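# Move a limp 5.7 kg robot arm between desks

## Task

Pick up the unpowered spare robot arm (5.7 kg, its joints hang loose) from the desk where it sits and set it down lying on the other desk. At the end it must be at rest, entirely on the desk with nothing sticking out past any edge, and it must stay there without the robot holding it. No part of it may drop freely by more than a few centimetres at any point. Release it and pull the robot away afterwards. The robot itself must not topple or finish leaning.

## Robot and tools

Robot: a wheeled base that can only drive forward/back and spin in place (no sideways motion), a column carrying a head with a tilting camera pair, and two 6-joint arms (left_, right_) with two-finger grippers. Folded, as at the start, it measures 0.73 m long, 0.62 m wide, 1.88 m tall, and its front sits 0.40 m ahead of the column.

Frames: the base frame has its origin on the floor under the column, midway between the drive wheels, with x forward, y left, z up. left_hand and right_hand are reported in it: the point where the fingers join (tips extend 8 mm further). The hand's z axis runs along the fingers (quat_wxyz rotates (0,0,1) onto it), its y axis across the opening. The odometry frame is the base frame as it was when the scene began.

execute_actions: "actions" is a list holding one action or nothing (empty = just report state and images). An action may contain "base", "joints", or both, plus optional "speeds"; its motions begin together. "base" holds exactly one relative command: {"translate_m": d}, metres from the current spot, forward positive, -3 to 3; or {"rotate_rad": d}, radians, counter-clockwise seen from above positive, -3.2 to 3.2. "joints" maps joint names to absolute targets: head_tilt_rad -0.61 to 1.308 (0 level, positive down); joint1 -2.879 to 2.879; joint2 0 to 3.141; joint3 0 to 3.019; joint4 -1.692 to 1.57; joint5 -1.57 to 1.57 (positive swings the hand to the robot's right); joint6 -2.094 to 2.094 (positive turns clockwise viewed from behind the hand), all radians; left_gripper_m / right_gripper_m 0 to 0.093 m fingertip gap. Done tolerances: head 0.03, joints 1-6 0.045/0.14/0.09/0.055/0.03/0.035, gripper 0.003. "speeds" caps top speed for that action only: translate_m 0.05-0.8 m/s, rotate_rad 0.1-1 rad/s (the maxima are defaults); it does not slow arms. Base moves needing over 8.667 s are refused, and any action ends after 15 s. Unknown keys or out-of-range numbers reject the whole call. A joint or base left out may keep pushing toward an earlier target. "cameras" lists cam_head_left, cam_head_right, cam_left_wrist, cam_right_wrist, nav_camera, or "all"; null/omitted gives all, [] gives none.

wait: {"seconds": 0-10}; commands nothing, returns state and images. zoom_image: {"camera", "region": [x0,y0,x1,y1]} in pixels of that camera's latest full image, origin top-left, at most 504x504. finished_scene: {"scene": current scene number}; irreversible, reports success.

Arm geometry (approximate): with joint1 at -1.57 (left) or 1.57 (right) and joints 5, 6 at 0, the arm moves in a vertical plane pointing forward, 0.23 m beside the column. Let a = j2 - 0.35, b = 1.05 + j2 - j3, c = b - j4 (c = 1.57 means fingers straight down). Hand point ahead = 0.12 + 0.39 sin a + 0.38 cos b + 0.25 cos c; height = 1.46 + 0.39 cos a - 0.38 sin b - 0.25 sin c. E.g. j2, j3, j4 = 0.93, 0.78, 0.14 gives 0.60 m ahead, 1.21 m up. Real hands sit up to ~5 cm lower and nearer the column (~12 cm under heavy or distant loads); trust the reported hand positions. Joint1 positive moves a hand forward, down and toward the robot's left. Reach: about 1 m from the shoulder, lowest about 0.47 m up; the floor is out of reach.

Loads per arm, fingers down, by the formula positions: 3.2 kg near 0.4 m ahead, 0.65-1.2 m up; 2 kg to 0.6 m ahead, 0.65-1.25 m up; 1 kg to 0.8 m ahead, 0.9-1.2 m up; 0.3 kg to 0.6 m ahead, 0.65-1.6 m up. One gripper holds roughly 2-6 kg. The 5.7 kg arm therefore needs both arms sharing it, kept close in and fingers steeply down; flatter fingers or overload make the arm sag and report time_out/off_target. Loose joints on the object mean its parts swing and can drop, so support it well and lower it onto the desk rather than releasing above it.

Gripper: fingers 7 cm long; outer width is the opening plus 1 cm at tips, plus 5 cm at the base; housing 10 cm wide, 7 cm deep; wrist camera 9 cm behind the tips, protruding 11 cm to one side. To grasp, command an opening smaller than the object (off_target is then normal). An opening staying 0.002 m or more above target means something is held.

Friction: changes under about 0.03 rad (0.08 for joints 2, 3) may not move anything despite "done". For gentle contact step about 0.05 rad per call from your previous target. A lowered hand may shift toward the column before rising.

Result lines: base_status/joint_status per motion: done; off_target (stopped short, maybe still pushing); contact_stop (base only, wheel stalled; back off 0.05 m before turning or retrying); time_out (gave up; a blocked arm keeps a target a limited step beyond where it stands and resumes if freed); not_followed with "joint command not followed" and a cause (safety check against self, other arm, body or a room object; reverse each moved joint by at least 0.05 rad, move the other arm away, or drive off); limit_stop_at_motor_heat. on_its_own describes uncommanded behaviour; "held at" is a held target, not a position. motor_effort lists left_wheel and right_wheel in percent (forward positive, bracket = peak, noisy). wheel_motors_off = 1 after about 3 s of hard base pushing cuts wheels for 2 s. base_odometry counts wheel turns; if turned_by_wheels and turned_by_imu disagree by over ~4% and 0.05 rad, the base hit or slipped. base_tilt in degrees (forward, right); a drop of 0.5 in forward during a move means leaning back: reverse 0.05 m. Table tops 0.30-1.20 m high can slide over the base housing into the column.

Heat: motor temperatures are listed per arm; above 85 °C a MOTOR HOT warning appears, and at 100 °C that arm and gripper go limp (OVER-TEMPERATURE FAULT), dropping whatever it holds. Hard pushing, holding loads, and joint 5 far over speed heating; thinking time counts. Resending reported joint positions relieves a push but lets a held load sink about 1 cm per kg.

Avoid: dropping or freely falling parts, arms striking or squeezing each other (their grippers are not protected by the check), hard base pushes, and tipping the robot.

Cameras: head stereo pair 896x504 pinhole, wrist fisheyes 616x616, nav_camera low at the front; calibrations are given in the base frame.

Each tool is called after ">>>" as name([rows], argument=value, ...), one row to a line, values as JSON.

## Session

>>> execute_actions(actions=[])

Scene clock: 0.00 s.
Motor temperatures (°C, as the motors report them): left_arm=[27 25 26 29 28 28] | right_arm=[27 25 27 28 28 28]
base_odometry: x=+0.000 y=+0.000 heading=+0.000 (m, m, rad; odometry frame)
turned_by_wheels: +0.000 (rad since the last result)
turned_by_imu: +0.000 (rad since the last result)
base_tilt: forward=+0.3 right=-0.5 (deg)
base_status: not commanded
joint_positions: head_tilt_rad=+0.878 left_joint1_rad=-1.575 left_joint2_rad=+0.875 left_joint3_rad=+0.381 left_joint4_rad=-0.962 left_joint5_rad=-0.055 left_joint6_rad=+0.047 left_gripper_m=+0.094 right_joint1_rad=+1.561 right_joint2_rad=+0.884 right_joint3_rad=+0.386 right_joint4_rad=-0.918 right_joint5_rad=+0.040 right_joint6_rad=-0.053 right_gripper_m=+0.094
joint_status: not commanded
wheel_motors_off: 0
motor_effort: left_wheel=+2 right_wheel=-1 (%)
left_hand: x=+0.1324 y=+0.2332 z=+1.2604 quat_wxyz=(+0.449, -0.035, -0.893, -0.013) (m; base frame)
right_hand: x=+0.1396 y=-0.2344 z=+1.2508 quat_wxyz=(+0.432, +0.028, -0.901, +0.009) (m; base frame)
pictures: cam_head_left, cam_head_right, cam_left_wrist, cam_right_wrist, nav_camera
Images, in order (width x height): cam_head_left 896x504, cam_head_right 896x504, cam_left_wrist 616x616, cam_right_wrist 616x616, nav_camera 896x504.

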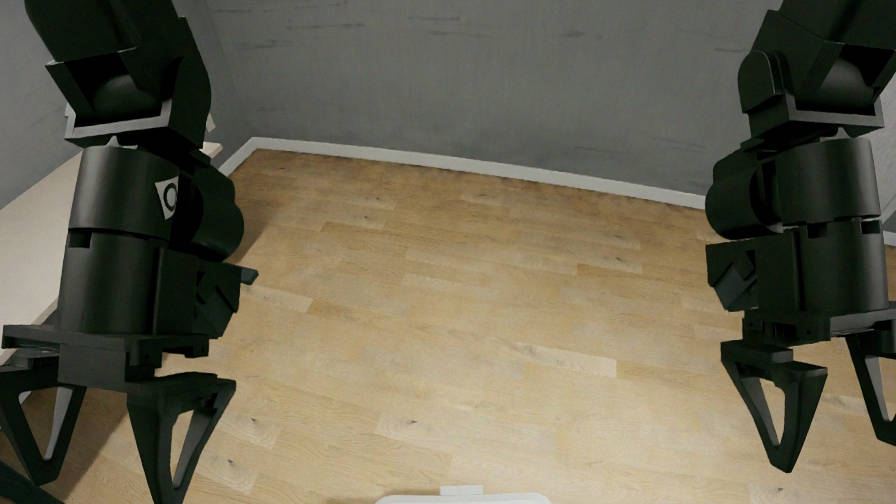

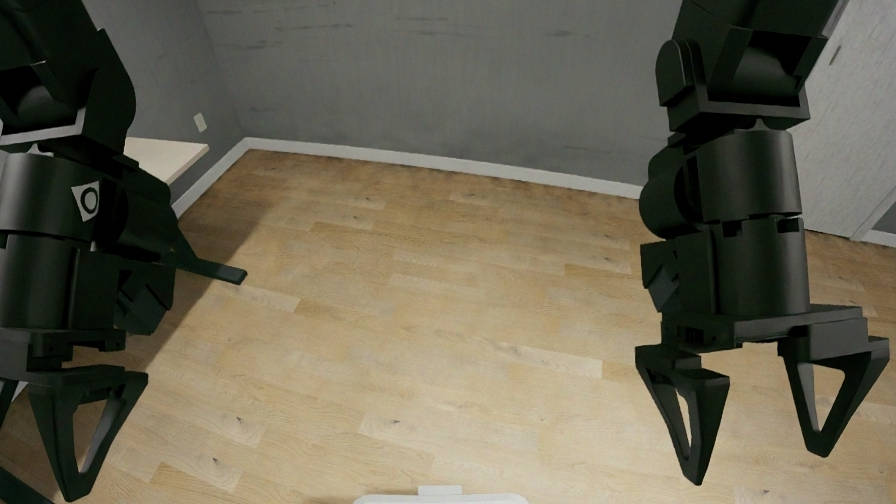

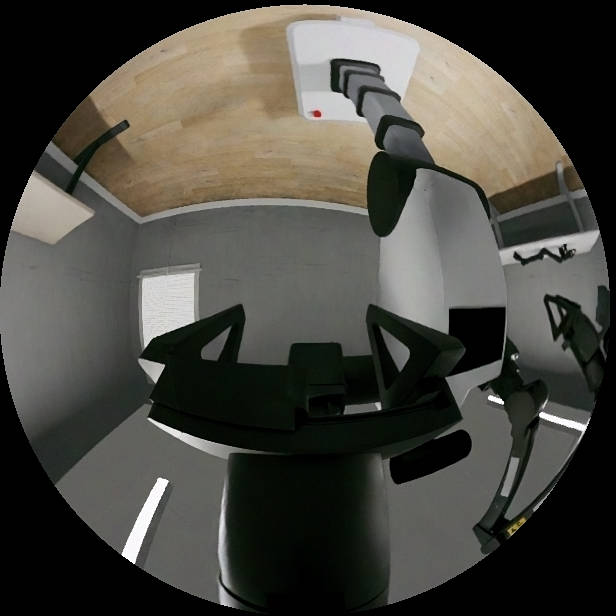

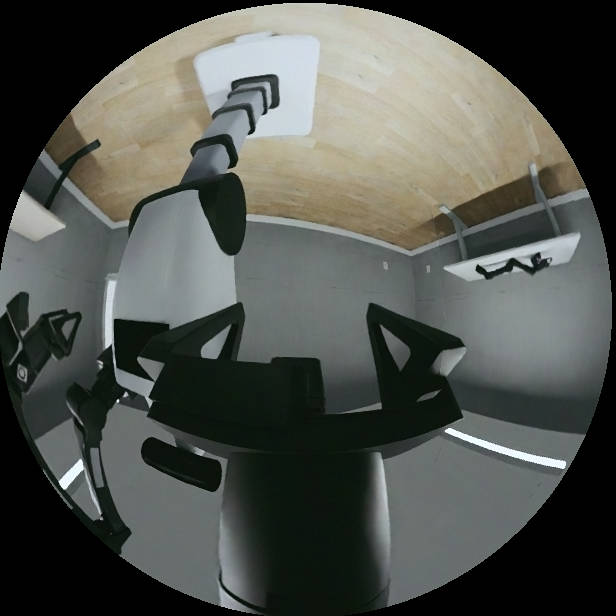

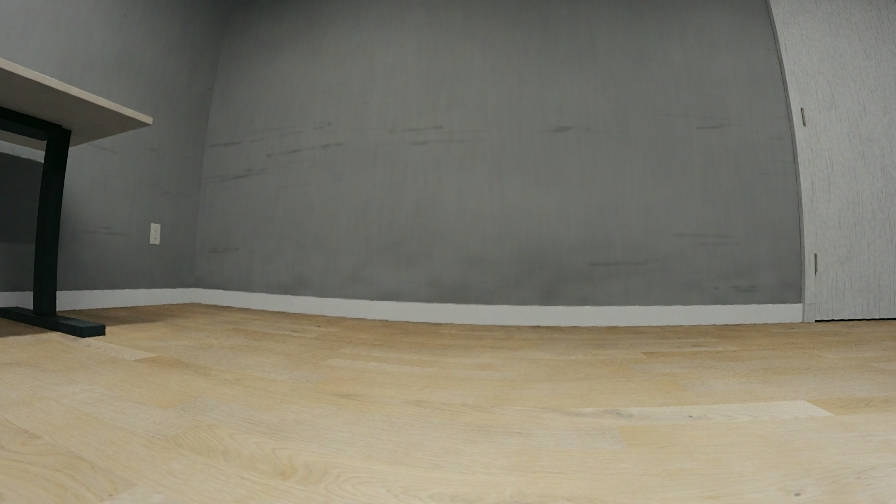

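>>> execute_actions([
  {"base":{"rotate_rad":-1.9},"joints":{"head_tilt_rad":0.5}},
], cameras=["cam_head_left","nav_camera"])

Scene clock: 5.80 s.
Motor temperatures (°C, as the motors report them): left_arm=[27 26 26 29 28 28] | right_arm=[27 25 27 28 28 28]
base_odometry: x=+0.000 y=+0.000 heading=-1.900 (m, m, rad; odometry frame)
turned_by_wheels: -1.900 (rad since the last result)
turned_by_imu: -1.918 (rad since the last result)
base_tilt: forward=+0.1 right=-0.3 (deg)
base_status: done
joint_positions: head_tilt_rad=+0.518 left_joint1_rad=-1.575 left_joint2_rad=+0.875 left_joint3_rad=+0.381 left_joint4_rad=-0.962 left_joint5_rad=-0.055 left_joint6_rad=+0.047 left_gripper_m=+0.094 right_joint1_rad=+1.561 right_joint2_rad=+0.884 right_joint3_rad=+0.386 right_joint4_rad=-0.918 right_joint5_rad=+0.040 right_joint6_rad=-0.053 right_gripper_m=+0.094
joint_status: all done
wheel_motors_off: 0
motor_effort: left_wheel=+0(36) right_wheel=+0(26) (%)
left_hand: x=+0.1324 y=+0.2332 z=+1.2604 quat_wxyz=(+0.449, -0.035, -0.893, -0.013) (m; base frame)
right_hand: x=+0.1396 y=-0.2344 z=+1.2508 quat_wxyz=(+0.432, +0.028, -0.901, +0.009) (m; base frame)
pictures: cam_head_left, nav_camera
camera_calibration (this result's frames):
cam_head_left: T_world_to_cam=[[-0.00356594, -0.999936, -0.010724, 0.0452706], [-0.42986, 0.0112155, -0.902826, 1.41049], [0.902888, 0.00139042, -0.429873, 0.554871], [0, 0, 0, 1]] pos_world=[0.105487, 0.0286768, 1.51243]
Images, in order (width x height): cam_head_left 896x504, nav_camera 896x504.

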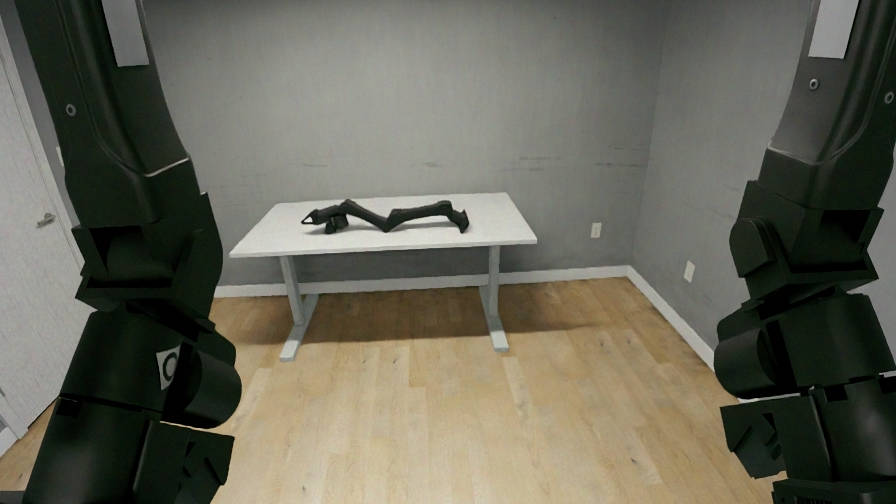

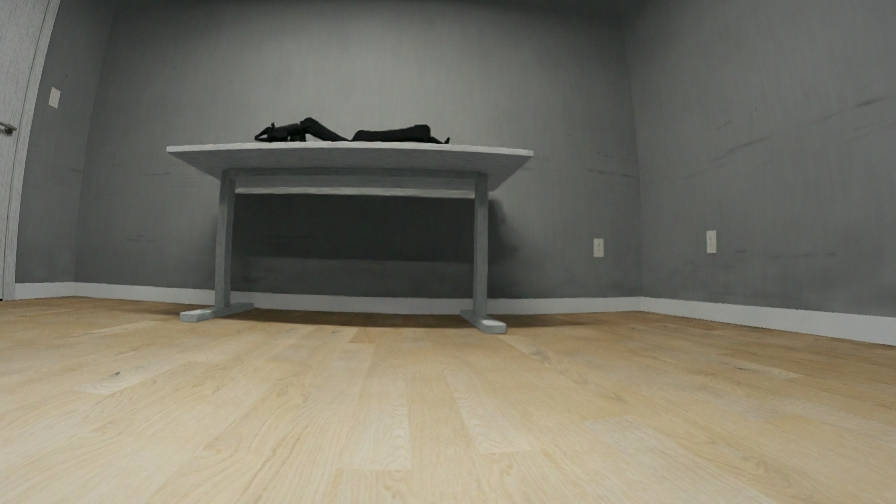

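>>> execute_actions([
  {"base":{"rotate_rad":0.27},"joints":{"head_tilt_rad":0.8}},
], cameras=[])

>>> execute_actions([
  {"base":{"translate_m":1.2}},
], cameras=[])

>>> execute_actions([
  {"base":{"rotate_rad":-0.19}},
], cameras=["cam_head_left","cam_head_right"])

Scene clock: 21.03 s.
Motor temperatures (°C, as the motors report them): left_arm=[27 26 26 29 28 28] | right_arm=[27 25 27 28 28 28]
base_odometry: x=+0.000 y=+0.000 heading=-1.630 (m, m, rad; odometry frame)
turned_by_wheels: +0.270 (rad since the last result)
turned_by_imu: +0.274 (rad since the last result)
base_tilt: forward=+0.2 right=-0.3 (deg)
base_status: done
joint_positions: head_tilt_rad=+0.802 left_joint1_rad=-1.575 left_joint2_rad=+0.875 left_joint3_rad=+0.381 left_joint4_rad=-0.962 left_joint5_rad=-0.055 left_joint6_rad=+0.047 left_gripper_m=+0.094 right_joint1_rad=+1.561 right_joint2_rad=+0.884 right_joint3_rad=+0.386 right_joint4_rad=-0.918 right_joint5_rad=+0.040 right_joint6_rad=-0.053 right_gripper_m=+0.094
joint_status: all done
wheel_motors_off: 0
motor_effort: left_wheel=+0(23) right_wheel=+0(20) (%)
left_hand: x=+0.1324 y=+0.2332 z=+1.2604 quat_wxyz=(+0.449, -0.035, -0.893, -0.013) (m; base frame)
right_hand: x=+0.1396 y=-0.2344 z=+1.2508 quat_wxyz=(+0.432, +0.028, -0.901, +0.009) (m; base frame)
pictures: none
No camera images: the call's "cameras" was empty. Leave "cameras" out to get every camera's image.

Scene clock: 24.40 s.
Motor temperatures (°C, as the motors report them): left_arm=[27 26 26 29 28 28] | right_arm=[27 25 27 28 28 28]
base_odometry: x=-0.071 y=-1.198 heading=-1.630 (m, m, rad; odometry frame)
turned_by_wheels: -0.001 (rad since the last result)
turned_by_imu: -0.005 (rad since the last result)
base_tilt: forward=+0.1 right=-0.4 (deg)
base_status: done
joint_positions: head_tilt_rad=+0.803 left_joint1_rad=-1.575 left_joint2_rad=+0.875 left_joint3_rad=+0.382 left_joint4_rad=-0.962 left_joint5_rad=-0.055 left_joint6_rad=+0.047 left_gripper_m=+0.094 right_joint1_rad=+1.561 right_joint2_rad=+0.884 right_joint3_rad=+0.387 right_joint4_rad=-0.918 right_joint5_rad=+0.040 right_joint6_rad=-0.053 right_gripper_m=+0.094
joint_status: not commanded
wheel_motors_off: 0
motor_effort: left_wheel=-1(42) right_wheel=+1(51) (%)
left_hand: x=+0.1328 y=+0.2332 z=+1.2602 quat_wxyz=(+0.449, -0.035, -0.893, -0.013) (m; base frame)
right_hand: x=+0.1402 y=-0.2344 z=+1.2506 quat_wxyz=(+0.431, +0.028, -0.902, +0.009) (m; base frame)
pictures: none
No camera images: the call's "cameras" was empty. Leave "cameras" out to get every camera's image.

Scene clock: 25.67 s.
Motor temperatures (°C, as the motors report them): left_arm=[27 26 26 29 28 28] | right_arm=[27 25 27 28 28 28]
base_odometry: x=-0.071 y=-1.198 heading=-1.820 (m, m, rad; odometry frame)
turned_by_wheels: -0.189 (rad since the last result)
turned_by_imu: -0.189 (rad since the last result)
base_tilt: forward=+0.0 right=-0.3 (deg)
base_status: done
joint_positions: head_tilt_rad=+0.803 left_joint1_rad=-1.575 left_joint2_rad=+0.875 left_joint3_rad=+0.382 left_joint4_rad=-0.962 left_joint5_rad=-0.055 left_joint6_rad=+0.047 left_gripper_m=+0.094 right_joint1_rad=+1.561 right_joint2_rad=+0.884 right_joint3_rad=+0.387 right_joint4_rad=-0.918 right_joint5_rad=+0.040 right_joint6_rad=-0.053 right_gripper_m=+0.094
joint_status: not commanded
wheel_motors_off: 0
motor_effort: left_wheel=+0(32) right_wheel=-2(39) (%)
left_hand: x=+0.1328 y=+0.2332 z=+1.2602 quat_wxyz=(+0.449, -0.035, -0.893, -0.013) (m; base frame)
right_hand: x=+0.1402 y=-0.2344 z=+1.2506 quat_wxyz=(+0.431, +0.028, -0.902, +0.009) (m; base frame)
pictures: cam_head_left, cam_head_right
camera_calibration (this result's frames):
cam_head_left: T_world_to_cam=[[-0.00643172, -0.999936, -0.00929269, 0.0432096], [-0.665914, 0.0112155, -0.745945, 1.18069], [0.746001, 0.00139042, -0.665943, 0.926264], [0, 0, 0, 1]] pos_world=[0.095523, 0.0286768, 1.49797]
cam_head_right: T_world_to_cam=[[-0.0173909, -0.999825, -0.00690374, -0.0291681], [-0.659238, 0.0166576, -0.75175, 1.18381], [0.751733, -0.00852243, -0.659412, 0.910966], [0, 0, 0, 1]] pos_world=[0.0950999, -0.0411187, 1.49043]
Images, in order (width x height): cam_head_left 896x504, cam_head_right 896x504.

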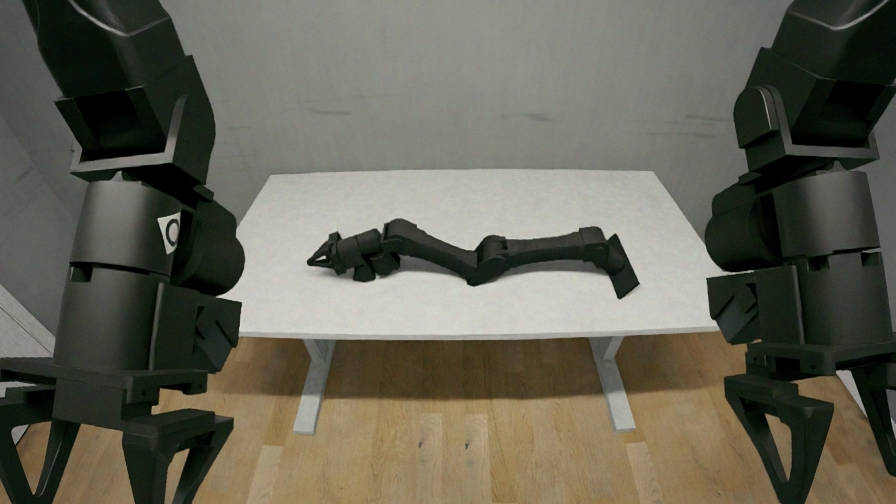

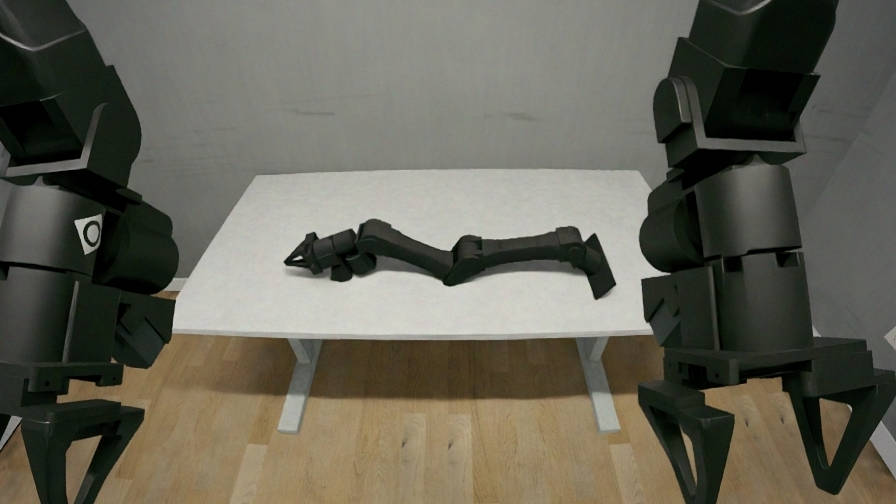

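>>> zoom_image(camera="cam_head_left", region=[290, 190, 660, 350])

Region (290, 190, 660, 350) of cam_head_left's 896x504 image, scaled by 1.362, with more detail than that image has; it fills the top 218 rows of this view, and the rest is white.

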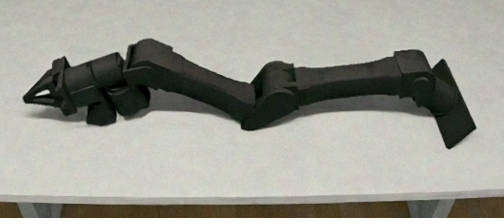

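>>> execute_actions([
  {"joints":{"left_joint2_rad":1.472,"left_joint3_rad":0.895,"left_joint4_rad":0.057,"left_joint5_rad":0,"left_joint6_rad":0,"right_joint2_rad":1.472,"right_joint3_rad":0.895,"right_joint4_rad":0.057,"right_joint5_rad":0,"right_joint6_rad":0,"head_tilt_rad":1.0}},
], cameras=[])

>>> execute_actions([
  {"base":{"translate_m":0.43},"speeds":{"translate_m":0.3}},
])

Scene clock: 52.67 s.
Motor temperatures (°C, as the motors report them): left_arm=[27 26 26 29 28 28] | right_arm=[27 26 27 28 28 28]
base_odometry: x=-0.071 y=-1.198 heading=-1.820 (m, m, rad; odometry frame)
turned_by_wheels: +0.000 (rad since the last result)
turned_by_imu: +0.000 (rad since the last result)
base_tilt: forward=+0.2 right=-0.4 (deg)
base_status: not commanded
joint_positions: head_tilt_rad=+1.000 left_joint1_rad=-1.575 left_joint2_rad=+1.475 left_joint3_rad=+0.896 left_joint4_rad=+0.044 left_joint5_rad=-0.003 left_joint6_rad=+0.006 left_gripper_m=+0.094 right_joint1_rad=+1.561 right_joint2_rad=+1.476 right_joint3_rad=+0.898 right_joint4_rad=+0.047 right_joint5_rad=+0.001 right_joint6_rad=-0.006 right_gripper_m=+0.094
joint_status: all done
wheel_motors_off: 0
motor_effort: left_wheel=+1(2) right_wheel=-4(5) (%)
left_hand: x=+0.4477 y=+0.2226 z=+0.9936 quat_wxyz=(+0.006, -0.004, -1.000, +0.000) (m; base frame)
right_hand: x=+0.4489 y=-0.2315 z=+0.9932 quat_wxyz=(+0.004, +0.001, -1.000, +0.005) (m; base frame)
pictures: none
No camera images: the call's "cameras" was empty. Leave "cameras" out to get every camera's image.

Scene clock: 55.37 s.
Motor temperatures (°C, as the motors report them): left_arm=[27 26 26 29 28 28] | right_arm=[27 26 27 28 28 28]
base_odometry: x=-0.177 y=-1.615 heading=-1.820 (m, m, rad; odometry frame)
turned_by_wheels: +0.000 (rad since the last result)
turned_by_imu: -0.002 (rad since the last result)
base_tilt: forward=+0.1 right=-0.3 (deg)
base_status: done
joint_positions: head_tilt_rad=+1.001 left_joint1_rad=-1.575 left_joint2_rad=+1.475 left_joint3_rad=+0.896 left_joint4_rad=+0.044 left_joint5_rad=-0.003 left_joint6_rad=+0.006 left_gripper_m=+0.094 right_joint1_rad=+1.561 right_joint2_rad=+1.475 right_joint3_rad=+0.896 right_joint4_rad=+0.047 right_joint5_rad=+0.001 right_joint6_rad=-0.006 right_gripper_m=+0.094
joint_status: not commanded
wheel_motors_off: 0
motor_effort: left_wheel=+0(45) right_wheel=+0(48) (%)
left_hand: x=+0.4477 y=+0.2226 z=+0.9936 quat_wxyz=(+0.006, -0.004, -1.000, +0.000) (m; base frame)
right_hand: x=+0.4485 y=-0.2315 z=+0.9934 quat_wxyz=(+0.004, +0.001, -1.000, +0.005) (m; base frame)
pictures: cam_head_left, cam_head_right, cam_left_wrist, cam_right_wrist, nav_camera
camera_calibration (this result's frames):
cam_head_left: T_world_to_cam=[[-0.00813549, -0.999936, -0.00784442, 0.0410644], [-0.79975, 0.0112155, -0.600229, 0.962982], [0.600278, 0.00139042, -0.79979, 1.13967], [0, 0, 0, 1]] pos_world=[0.086357, 0.0286768, 1.48983]
cam_head_right: T_world_to_cam=[[-0.0184098, -0.999825, -0.00334445, -0.0345984], [-0.794348, 0.0166576, -0.607235, 0.96801], [0.607184, -0.00852243, -0.794515, 1.12625], [0, 0, 0, 1]] pos_world=[0.0844568, -0.0411187, 1.48252]
cam_left_wrist: T_world_to_cam=[[-0.0121973, -0.999918, -0.00401615, 0.229472], [-0.802712, 0.00739658, 0.596321, -0.233363], [-0.596242, 0.0104973, -0.802736, 1.18483], [0, 0, 0, 1]] pos_world=[0.521922, 0.218741, 1.09119]
cam_right_wrist: T_world_to_cam=[[0.00158743, -0.999958, 0.00905066, -0.238732], [-0.800388, 0.0041552, 0.599468, -0.235072], [-0.599481, -0.00819565, -0.800347, 1.18319], [0, 0, 0, 1]] pos_world=[0.521527, -0.228049, 1.09004]
Images, in order (width x height): cam_head_left 896x504, cam_head_right 896x504, cam_left_wrist 616x616, cam_right_wrist 616x616, nav_camera 896x504.

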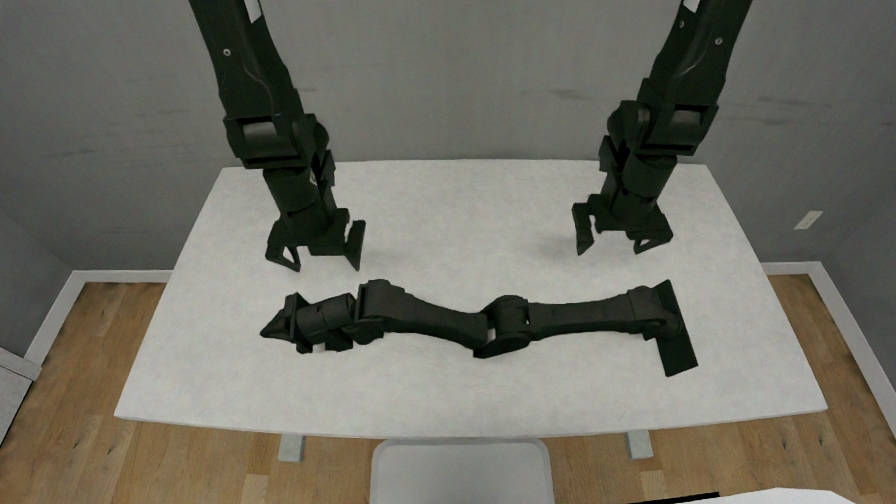

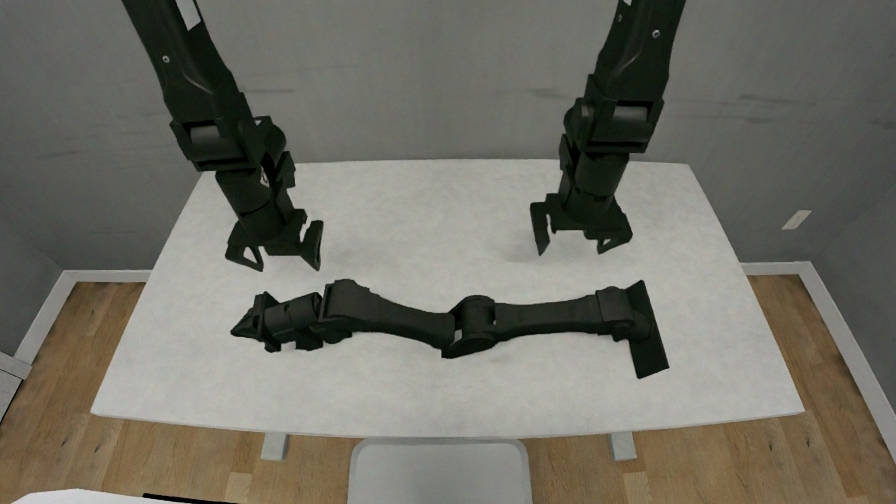

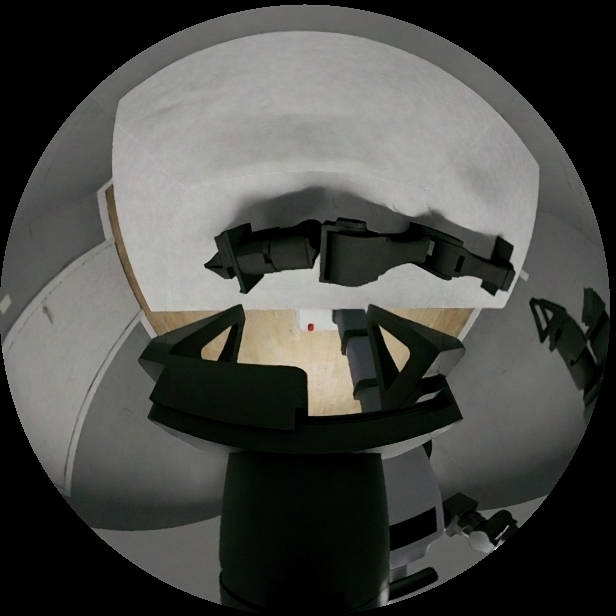

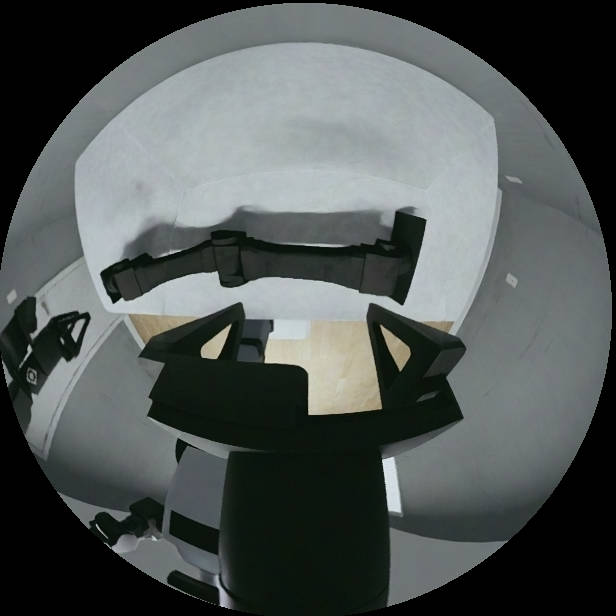

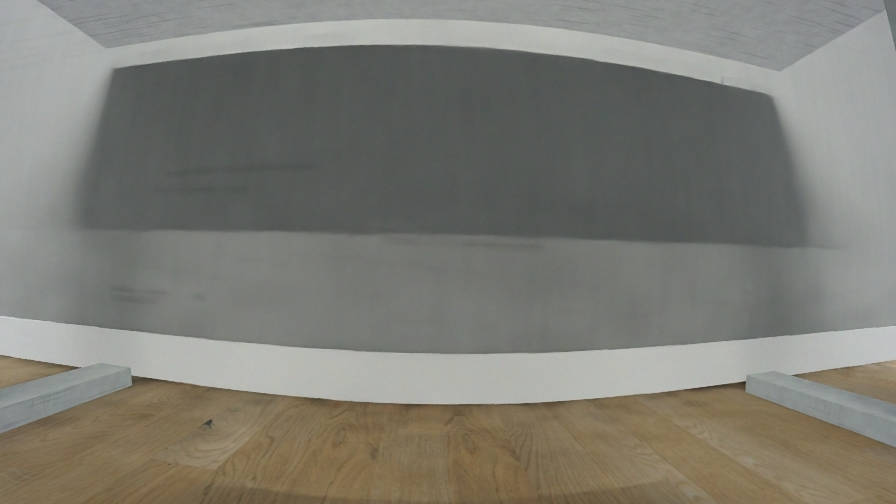

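>>> zoom_image(camera="cam_head_left", region=[250, 260, 720, 400])

>>> zoom_image(camera="cam_left_wrist", region=[180, 180, 560, 320])

>>> zoom_image(camera="cam_right_wrist", region=[80, 180, 460, 320])

Region (250, 260, 720, 400) of cam_head_left's 896x504 image, scaled by 1.072, with more detail than that image has; it fills the top 150 rows of this view, and the rest is white.

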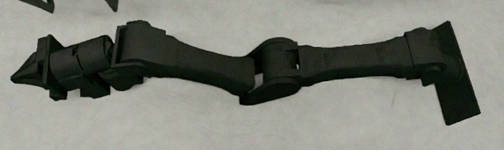

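Region (180, 180, 560, 320) of cam_left_wrist's 616x616 image, scaled by 1.326, with more detail than that image has; it fills the top 186 rows of this view, and the rest is white.

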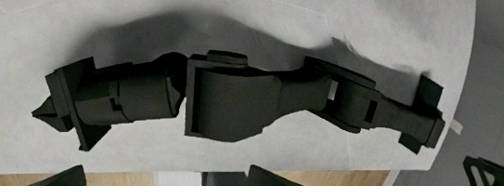

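Region (80, 180, 460, 320) of cam_right_wrist's 616x616 image, scaled by 1.326, with more detail than that image has; it fills the top 186 rows of this view, and the rest is white.

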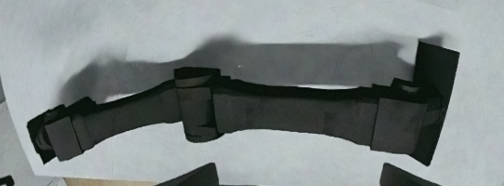

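>>> execute_actions([
  {"joints":{"left_joint1_rad":-1.73,"left_joint2_rad":1.728,"left_joint3_rad":1.041,"left_joint4_rad":0.167,"left_joint5_rad":-0.14,"left_joint6_rad":1.57,"right_joint2_rad":1.728,"right_joint3_rad":1.041,"right_joint4_rad":0.167,"right_joint5_rad":0,"right_joint6_rad":-1.57,"head_tilt_rad":1.1}},
])

Scene clock: 85.57 s.
Motor temperatures (°C, as the motors report them): left_arm=[27 28 26 29 28 28] | right_arm=[27 28 27 28 28 28]
base_odometry: x=-0.177 y=-1.615 heading=-1.820 (m, m, rad; odometry frame)
turned_by_wheels: +0.000 (rad since the last result)
turned_by_imu: +0.000 (rad since the last result)
base_tilt: forward=+0.0 right=-0.4 (deg)
base_status: not commanded
joint_positions: head_tilt_rad=+1.099 left_joint1_rad=-1.745 left_joint2_rad=+1.742 left_joint3_rad=+1.036 left_joint4_rad=+0.164 left_joint5_rad=-0.137 left_joint6_rad=+1.563 left_gripper_m=+0.094 right_joint1_rad=+1.561 right_joint2_rad=+1.741 right_joint3_rad=+1.036 right_joint4_rad=+0.166 right_joint5_rad=+0.001 right_joint6_rad=-1.563 right_gripper_m=+0.094
joint_status: all done
wheel_motors_off: 0
motor_effort: left_wheel=-2(3) right_wheel=+1(2) (%)
left_hand: x=+0.4259 y=+0.1346 z=+0.9083 quat_wxyz=(+0.000, -0.735, -0.678, +0.009) (m; base frame)
right_hand: x=+0.4297 y=-0.2321 z=+0.9021 quat_wxyz=(+0.009, +0.703, -0.712, -0.002) (m; base frame)
pictures: cam_head_left, cam_head_right, cam_left_wrist, cam_right_wrist, nav_camera
camera_calibration (this result's frames):
cam_head_left: T_world_to_cam=[[-0.00886383, -0.999936, -0.00701096, 0.0398173], [-0.85463, 0.0112155, -0.519116, 0.840813], [0.519162, 0.00139042, -0.854675, 1.22825], [0, 0, 0, 1]] pos_world=[0.081275, 0.0286768, 1.48652]
cam_head_right: T_world_to_cam=[[-0.0186487, -0.999825, -0.00152751, -0.0373846], [-0.849939, 0.0166576, -0.526617, 0.846639], [0.526551, -0.00852243, -0.850101, 1.21589], [0, 0, 0, 1]] pos_world=[0.0786685, -0.0411187, 1.47942]
cam_left_wrist: T_world_to_cam=[[-0.996332, 0.0852904, 0.00693431, 0.404048], [0.0736718, 0.813733, 0.576552, -0.663219], [0.0435316, 0.574948, -0.817031, 0.768817], [0, 0, 0, 1]] pos_world=[0.417958, 0.063192, 1.00773]
cam_right_wrist: T_world_to_cam=[[0.99979, -0.0121714, -0.0164909, -0.415176], [0.000178927, -0.799372, 0.600837, -0.727169], [-0.0204954, -0.600714, -0.799202, 0.711436], [0, 0, 0, 1]] pos_world=[0.4298, -0.158963, 0.998644]
Images, in order (width x height): cam_head_left 896x504, cam_head_right 896x504, cam_left_wrist 616x616, cam_right_wrist 616x616, nav_camera 896x504.

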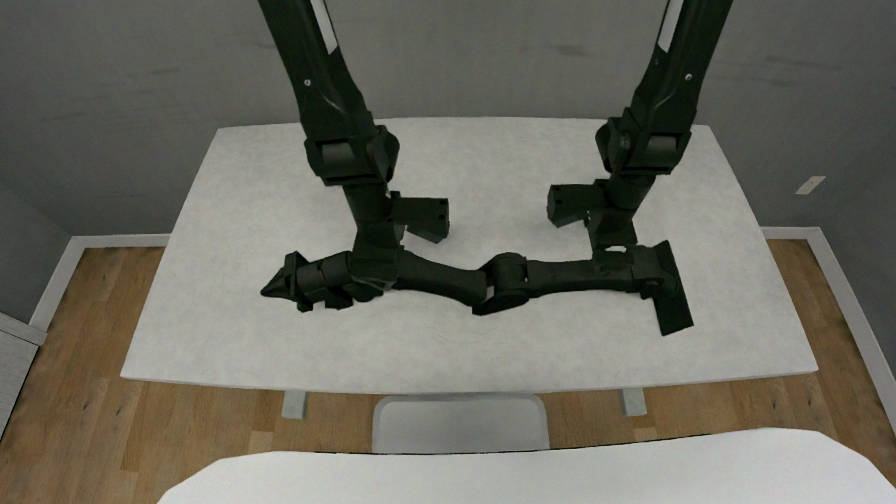

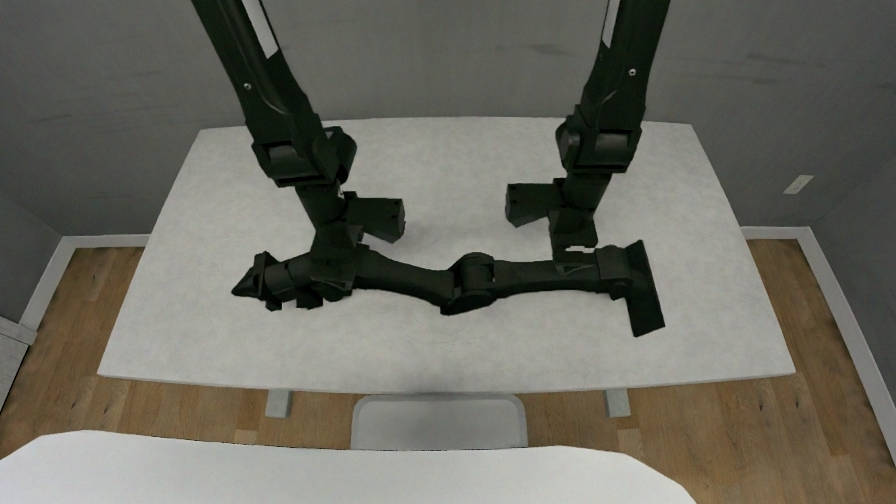

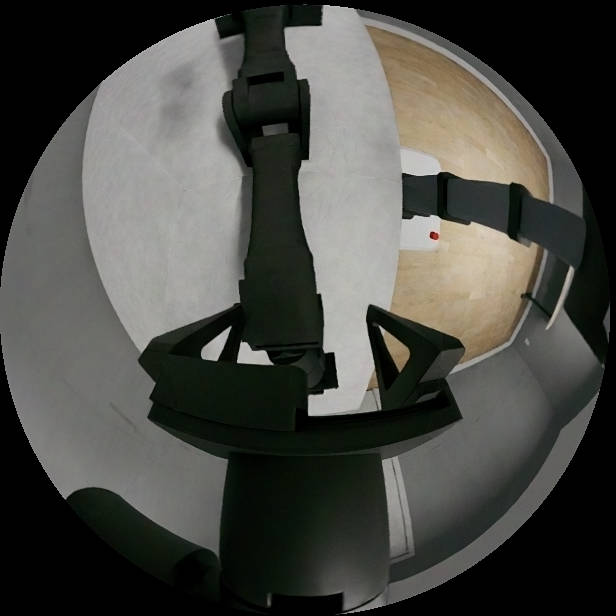

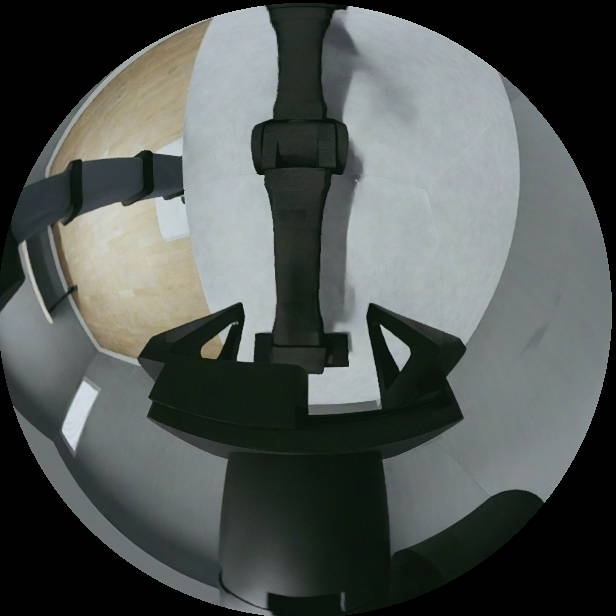

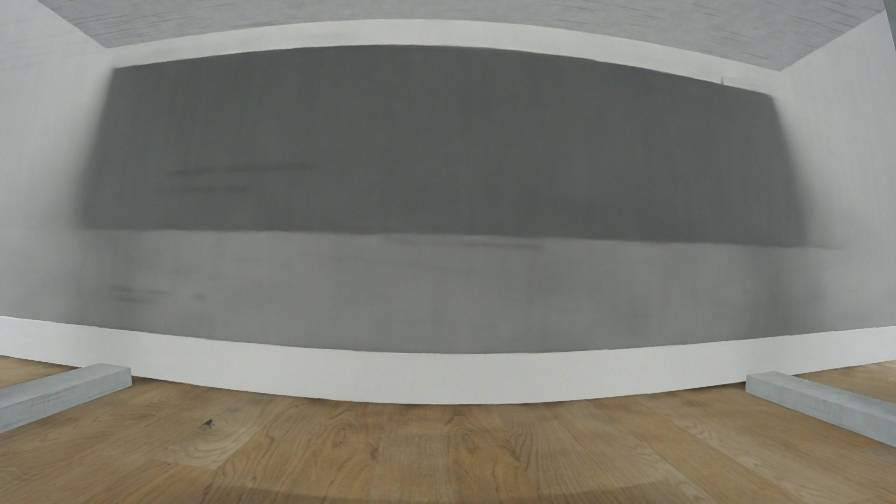

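>>> execute_actions([
  {"joints":{"left_joint1_rad":-1.775,"left_joint2_rad":1.878,"left_joint3_rad":1.226,"left_joint4_rad":0.132,"left_joint5_rad":-0.17,"right_joint1_rad":1.52,"right_joint2_rad":1.886,"right_joint3_rad":1.181,"right_joint4_rad":0.185,"right_joint5_rad":-0.03,"head_tilt_rad":1.2}},
], cameras=["cam_head_left","cam_left_wrist","cam_right_wrist"])

Scene clock: 100.63 s.
Motor temperatures (°C, as the motors report them): left_arm=[27 28 26 29 28 28] | right_arm=[27 29 27 28 28 28]
base_odometry: x=-0.177 y=-1.615 heading=-1.820 (m, m, rad; odometry frame)
turned_by_wheels: +0.000 (rad since the last result)
turned_by_imu: +0.000 (rad since the last result)
base_tilt: forward=+0.1 right=-0.4 (deg)
base_status: not commanded
joint_positions: head_tilt_rad=+1.198 left_joint1_rad=-1.763 left_joint2_rad=+1.882 left_joint3_rad=+1.223 left_joint4_rad=+0.140 left_joint5_rad=-0.169 left_joint6_rad=+1.563 left_gripper_m=+0.094 right_joint1_rad=+1.516 right_joint2_rad=+1.874 right_joint3_rad=+1.186 right_joint4_rad=+0.179 right_joint5_rad=-0.031 right_joint6_rad=-1.563 right_gripper_m=+0.094
joint_status: all done
wheel_motors_off: 0
motor_effort: left_wheel=-2(3) right_wheel=+1(2) (%)
left_hand: x=+0.4538 y=+0.1165 z=+0.8544 quat_wxyz=(-0.003, -0.737, -0.676, -0.005) (m; base frame)
right_hand: x=+0.4487 y=-0.2590 z=+0.8509 quat_wxyz=(+0.001, +0.695, -0.719, +0.011) (m; base frame)
pictures: cam_head_left, cam_left_wrist, cam_right_wrist
camera_calibration (this result's frames):
cam_head_left: T_world_to_cam=[[-0.00951267, -0.999936, -0.00610167, 0.0384494], [-0.901703, 0.0112155, -0.43221, 0.709332], [0.432251, 0.00139042, -0.901752, 1.3051], [0, 0, 0, 1]] pos_world=[0.0758422, 0.0286768, 1.48369]
cam_left_wrist: T_world_to_cam=[[-0.99573, 0.0906997, -0.0171642, 0.453395], [0.0631349, 0.804802, 0.590177, -0.625248], [0.0673426, 0.586573, -0.807092, 0.71327], [0, 0, 0, 1]] pos_world=[0.442901, 0.0436931, 0.952463]
cam_right_wrist: T_world_to_cam=[[0.999325, -0.0338488, 0.0143041, -0.466881], [-0.0355919, -0.794737, 0.60591, -0.704934], [-0.00914137, -0.60601, -0.795405, 0.645013], [0, 0, 0, 1]] pos_world=[0.447372, -0.185156, 0.946852]
Images, in order (width x height): cam_head_left 896x504, cam_left_wrist 616x616, cam_right_wrist 616x616.

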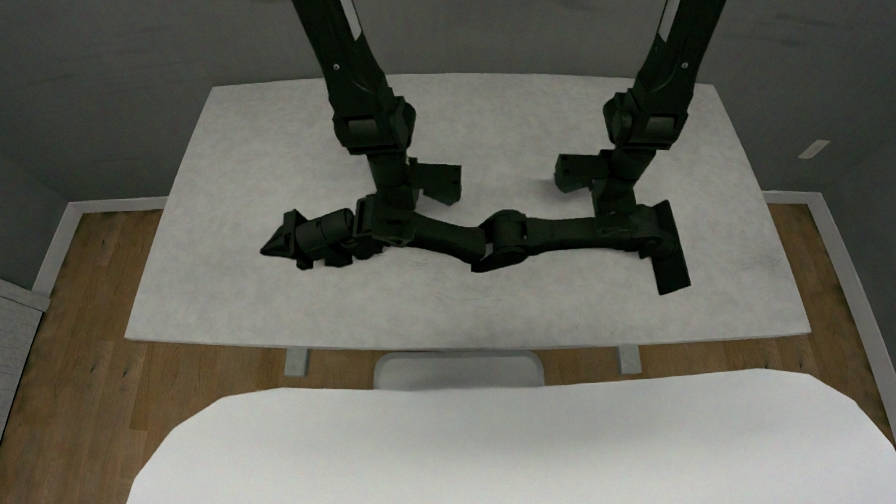

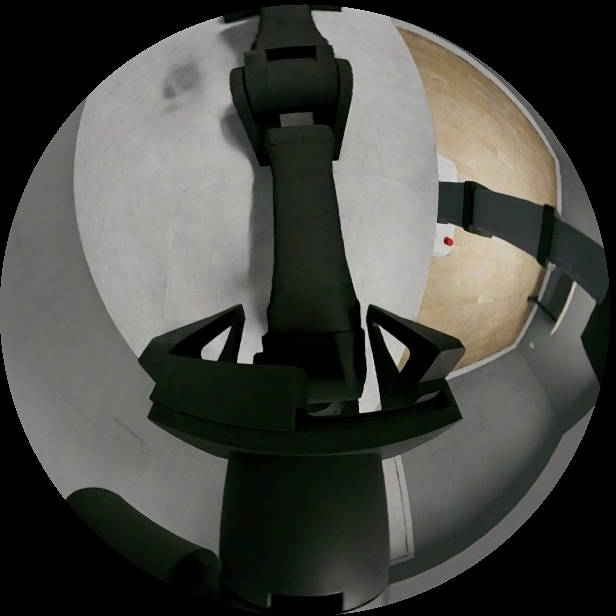

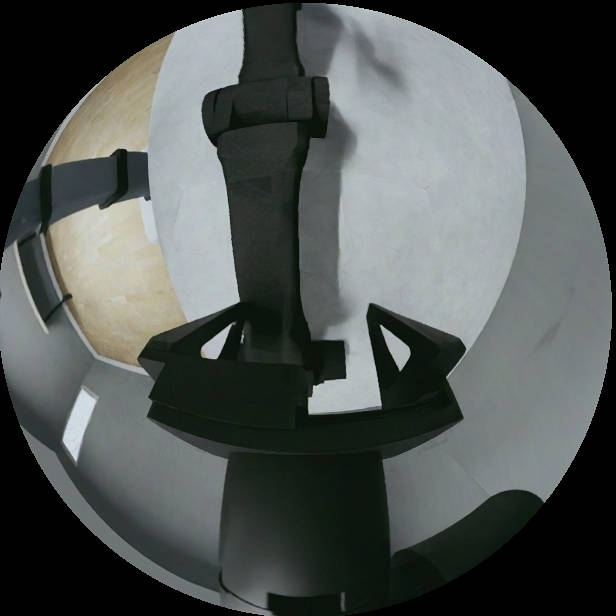

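>>> execute_actions([
  {"joints":{"left_joint1_rad":-1.83,"left_joint3_rad":1.17,"left_joint4_rad":0.18,"left_joint5_rad":-0.22,"right_joint3_rad":1.095,"right_joint4_rad":0.265}},
], cameras=["cam_left_wrist","cam_right_wrist"])

Scene clock: 107.17 s.
Motor temperatures (°C, as the motors report them): left_arm=[27 28 26 29 28 28] | right_arm=[27 29 27 28 28 28]
base_odometry: x=-0.177 y=-1.615 heading=-1.820 (m, m, rad; odometry frame)
turned_by_wheels: +0.000 (rad since the last result)
turned_by_imu: +0.000 (rad since the last result)
base_tilt: forward=+0.1 right=-0.3 (deg)
base_status: not commanded
joint_positions: head_tilt_rad=+1.198 left_joint1_rad=-1.832 left_joint2_rad=+1.882 left_joint3_rad=+1.173 left_joint4_rad=+0.169 left_joint5_rad=-0.218 left_joint6_rad=+1.563 left_gripper_m=+0.094 right_joint1_rad=+1.516 right_joint2_rad=+1.881 right_joint3_rad=+1.095 right_joint4_rad=+0.254 right_joint5_rad=-0.031 right_joint6_rad=-1.563 right_gripper_m=+0.094
joint_status: all done
wheel_motors_off: 0
motor_effort: left_wheel=-1(2) right_wheel=+1(1) (%)
left_hand: x=+0.4267 y=+0.0800 z=+0.8648 quat_wxyz=(-0.002, -0.750, -0.661, +0.003) (m; base frame)
right_hand: x=+0.4072 y=-0.2576 z=+0.8560 quat_wxyz=(+0.008, +0.694, -0.719, +0.003) (m; base frame)
pictures: cam_left_wrist, cam_right_wrist
camera_calibration (this result's frames):
cam_left_wrist: T_world_to_cam=[[-0.991674, 0.128727, -0.00333197, 0.413229], [0.10281, 0.807069, 0.581438, -0.609851], [0.077536, 0.576255, -0.813584, 0.747068], [0, 0, 0, 1]] pos_world=[0.414563, 0.00849683, 0.96377]
cam_right_wrist: T_world_to_cam=[[0.99936, -0.034901, -0.00779544, -0.40683], [-0.0230389, -0.795074, 0.606075, -0.713768], [-0.0273506, -0.605508, -0.795369, 0.657079], [0, 0, 0, 1]] pos_world=[0.408097, -0.183831, 0.952046]
Images, in order (width x height): cam_left_wrist 616x616, cam_right_wrist 616x616.

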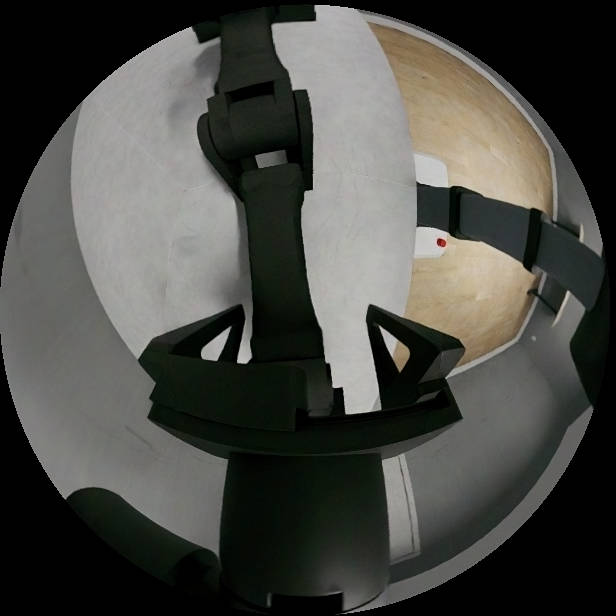

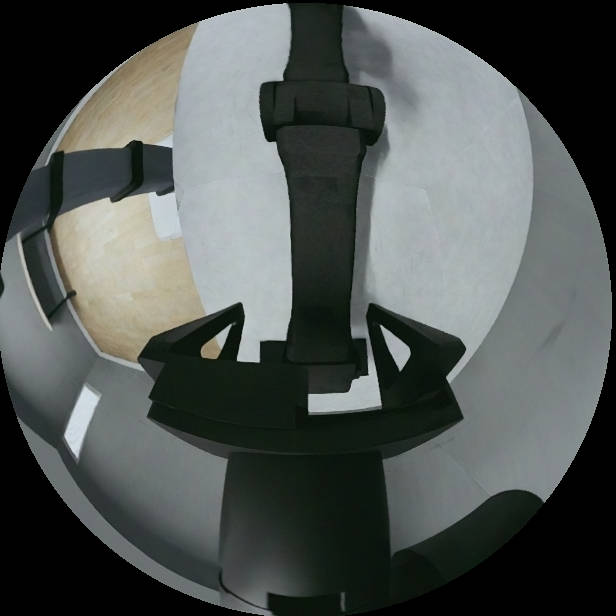

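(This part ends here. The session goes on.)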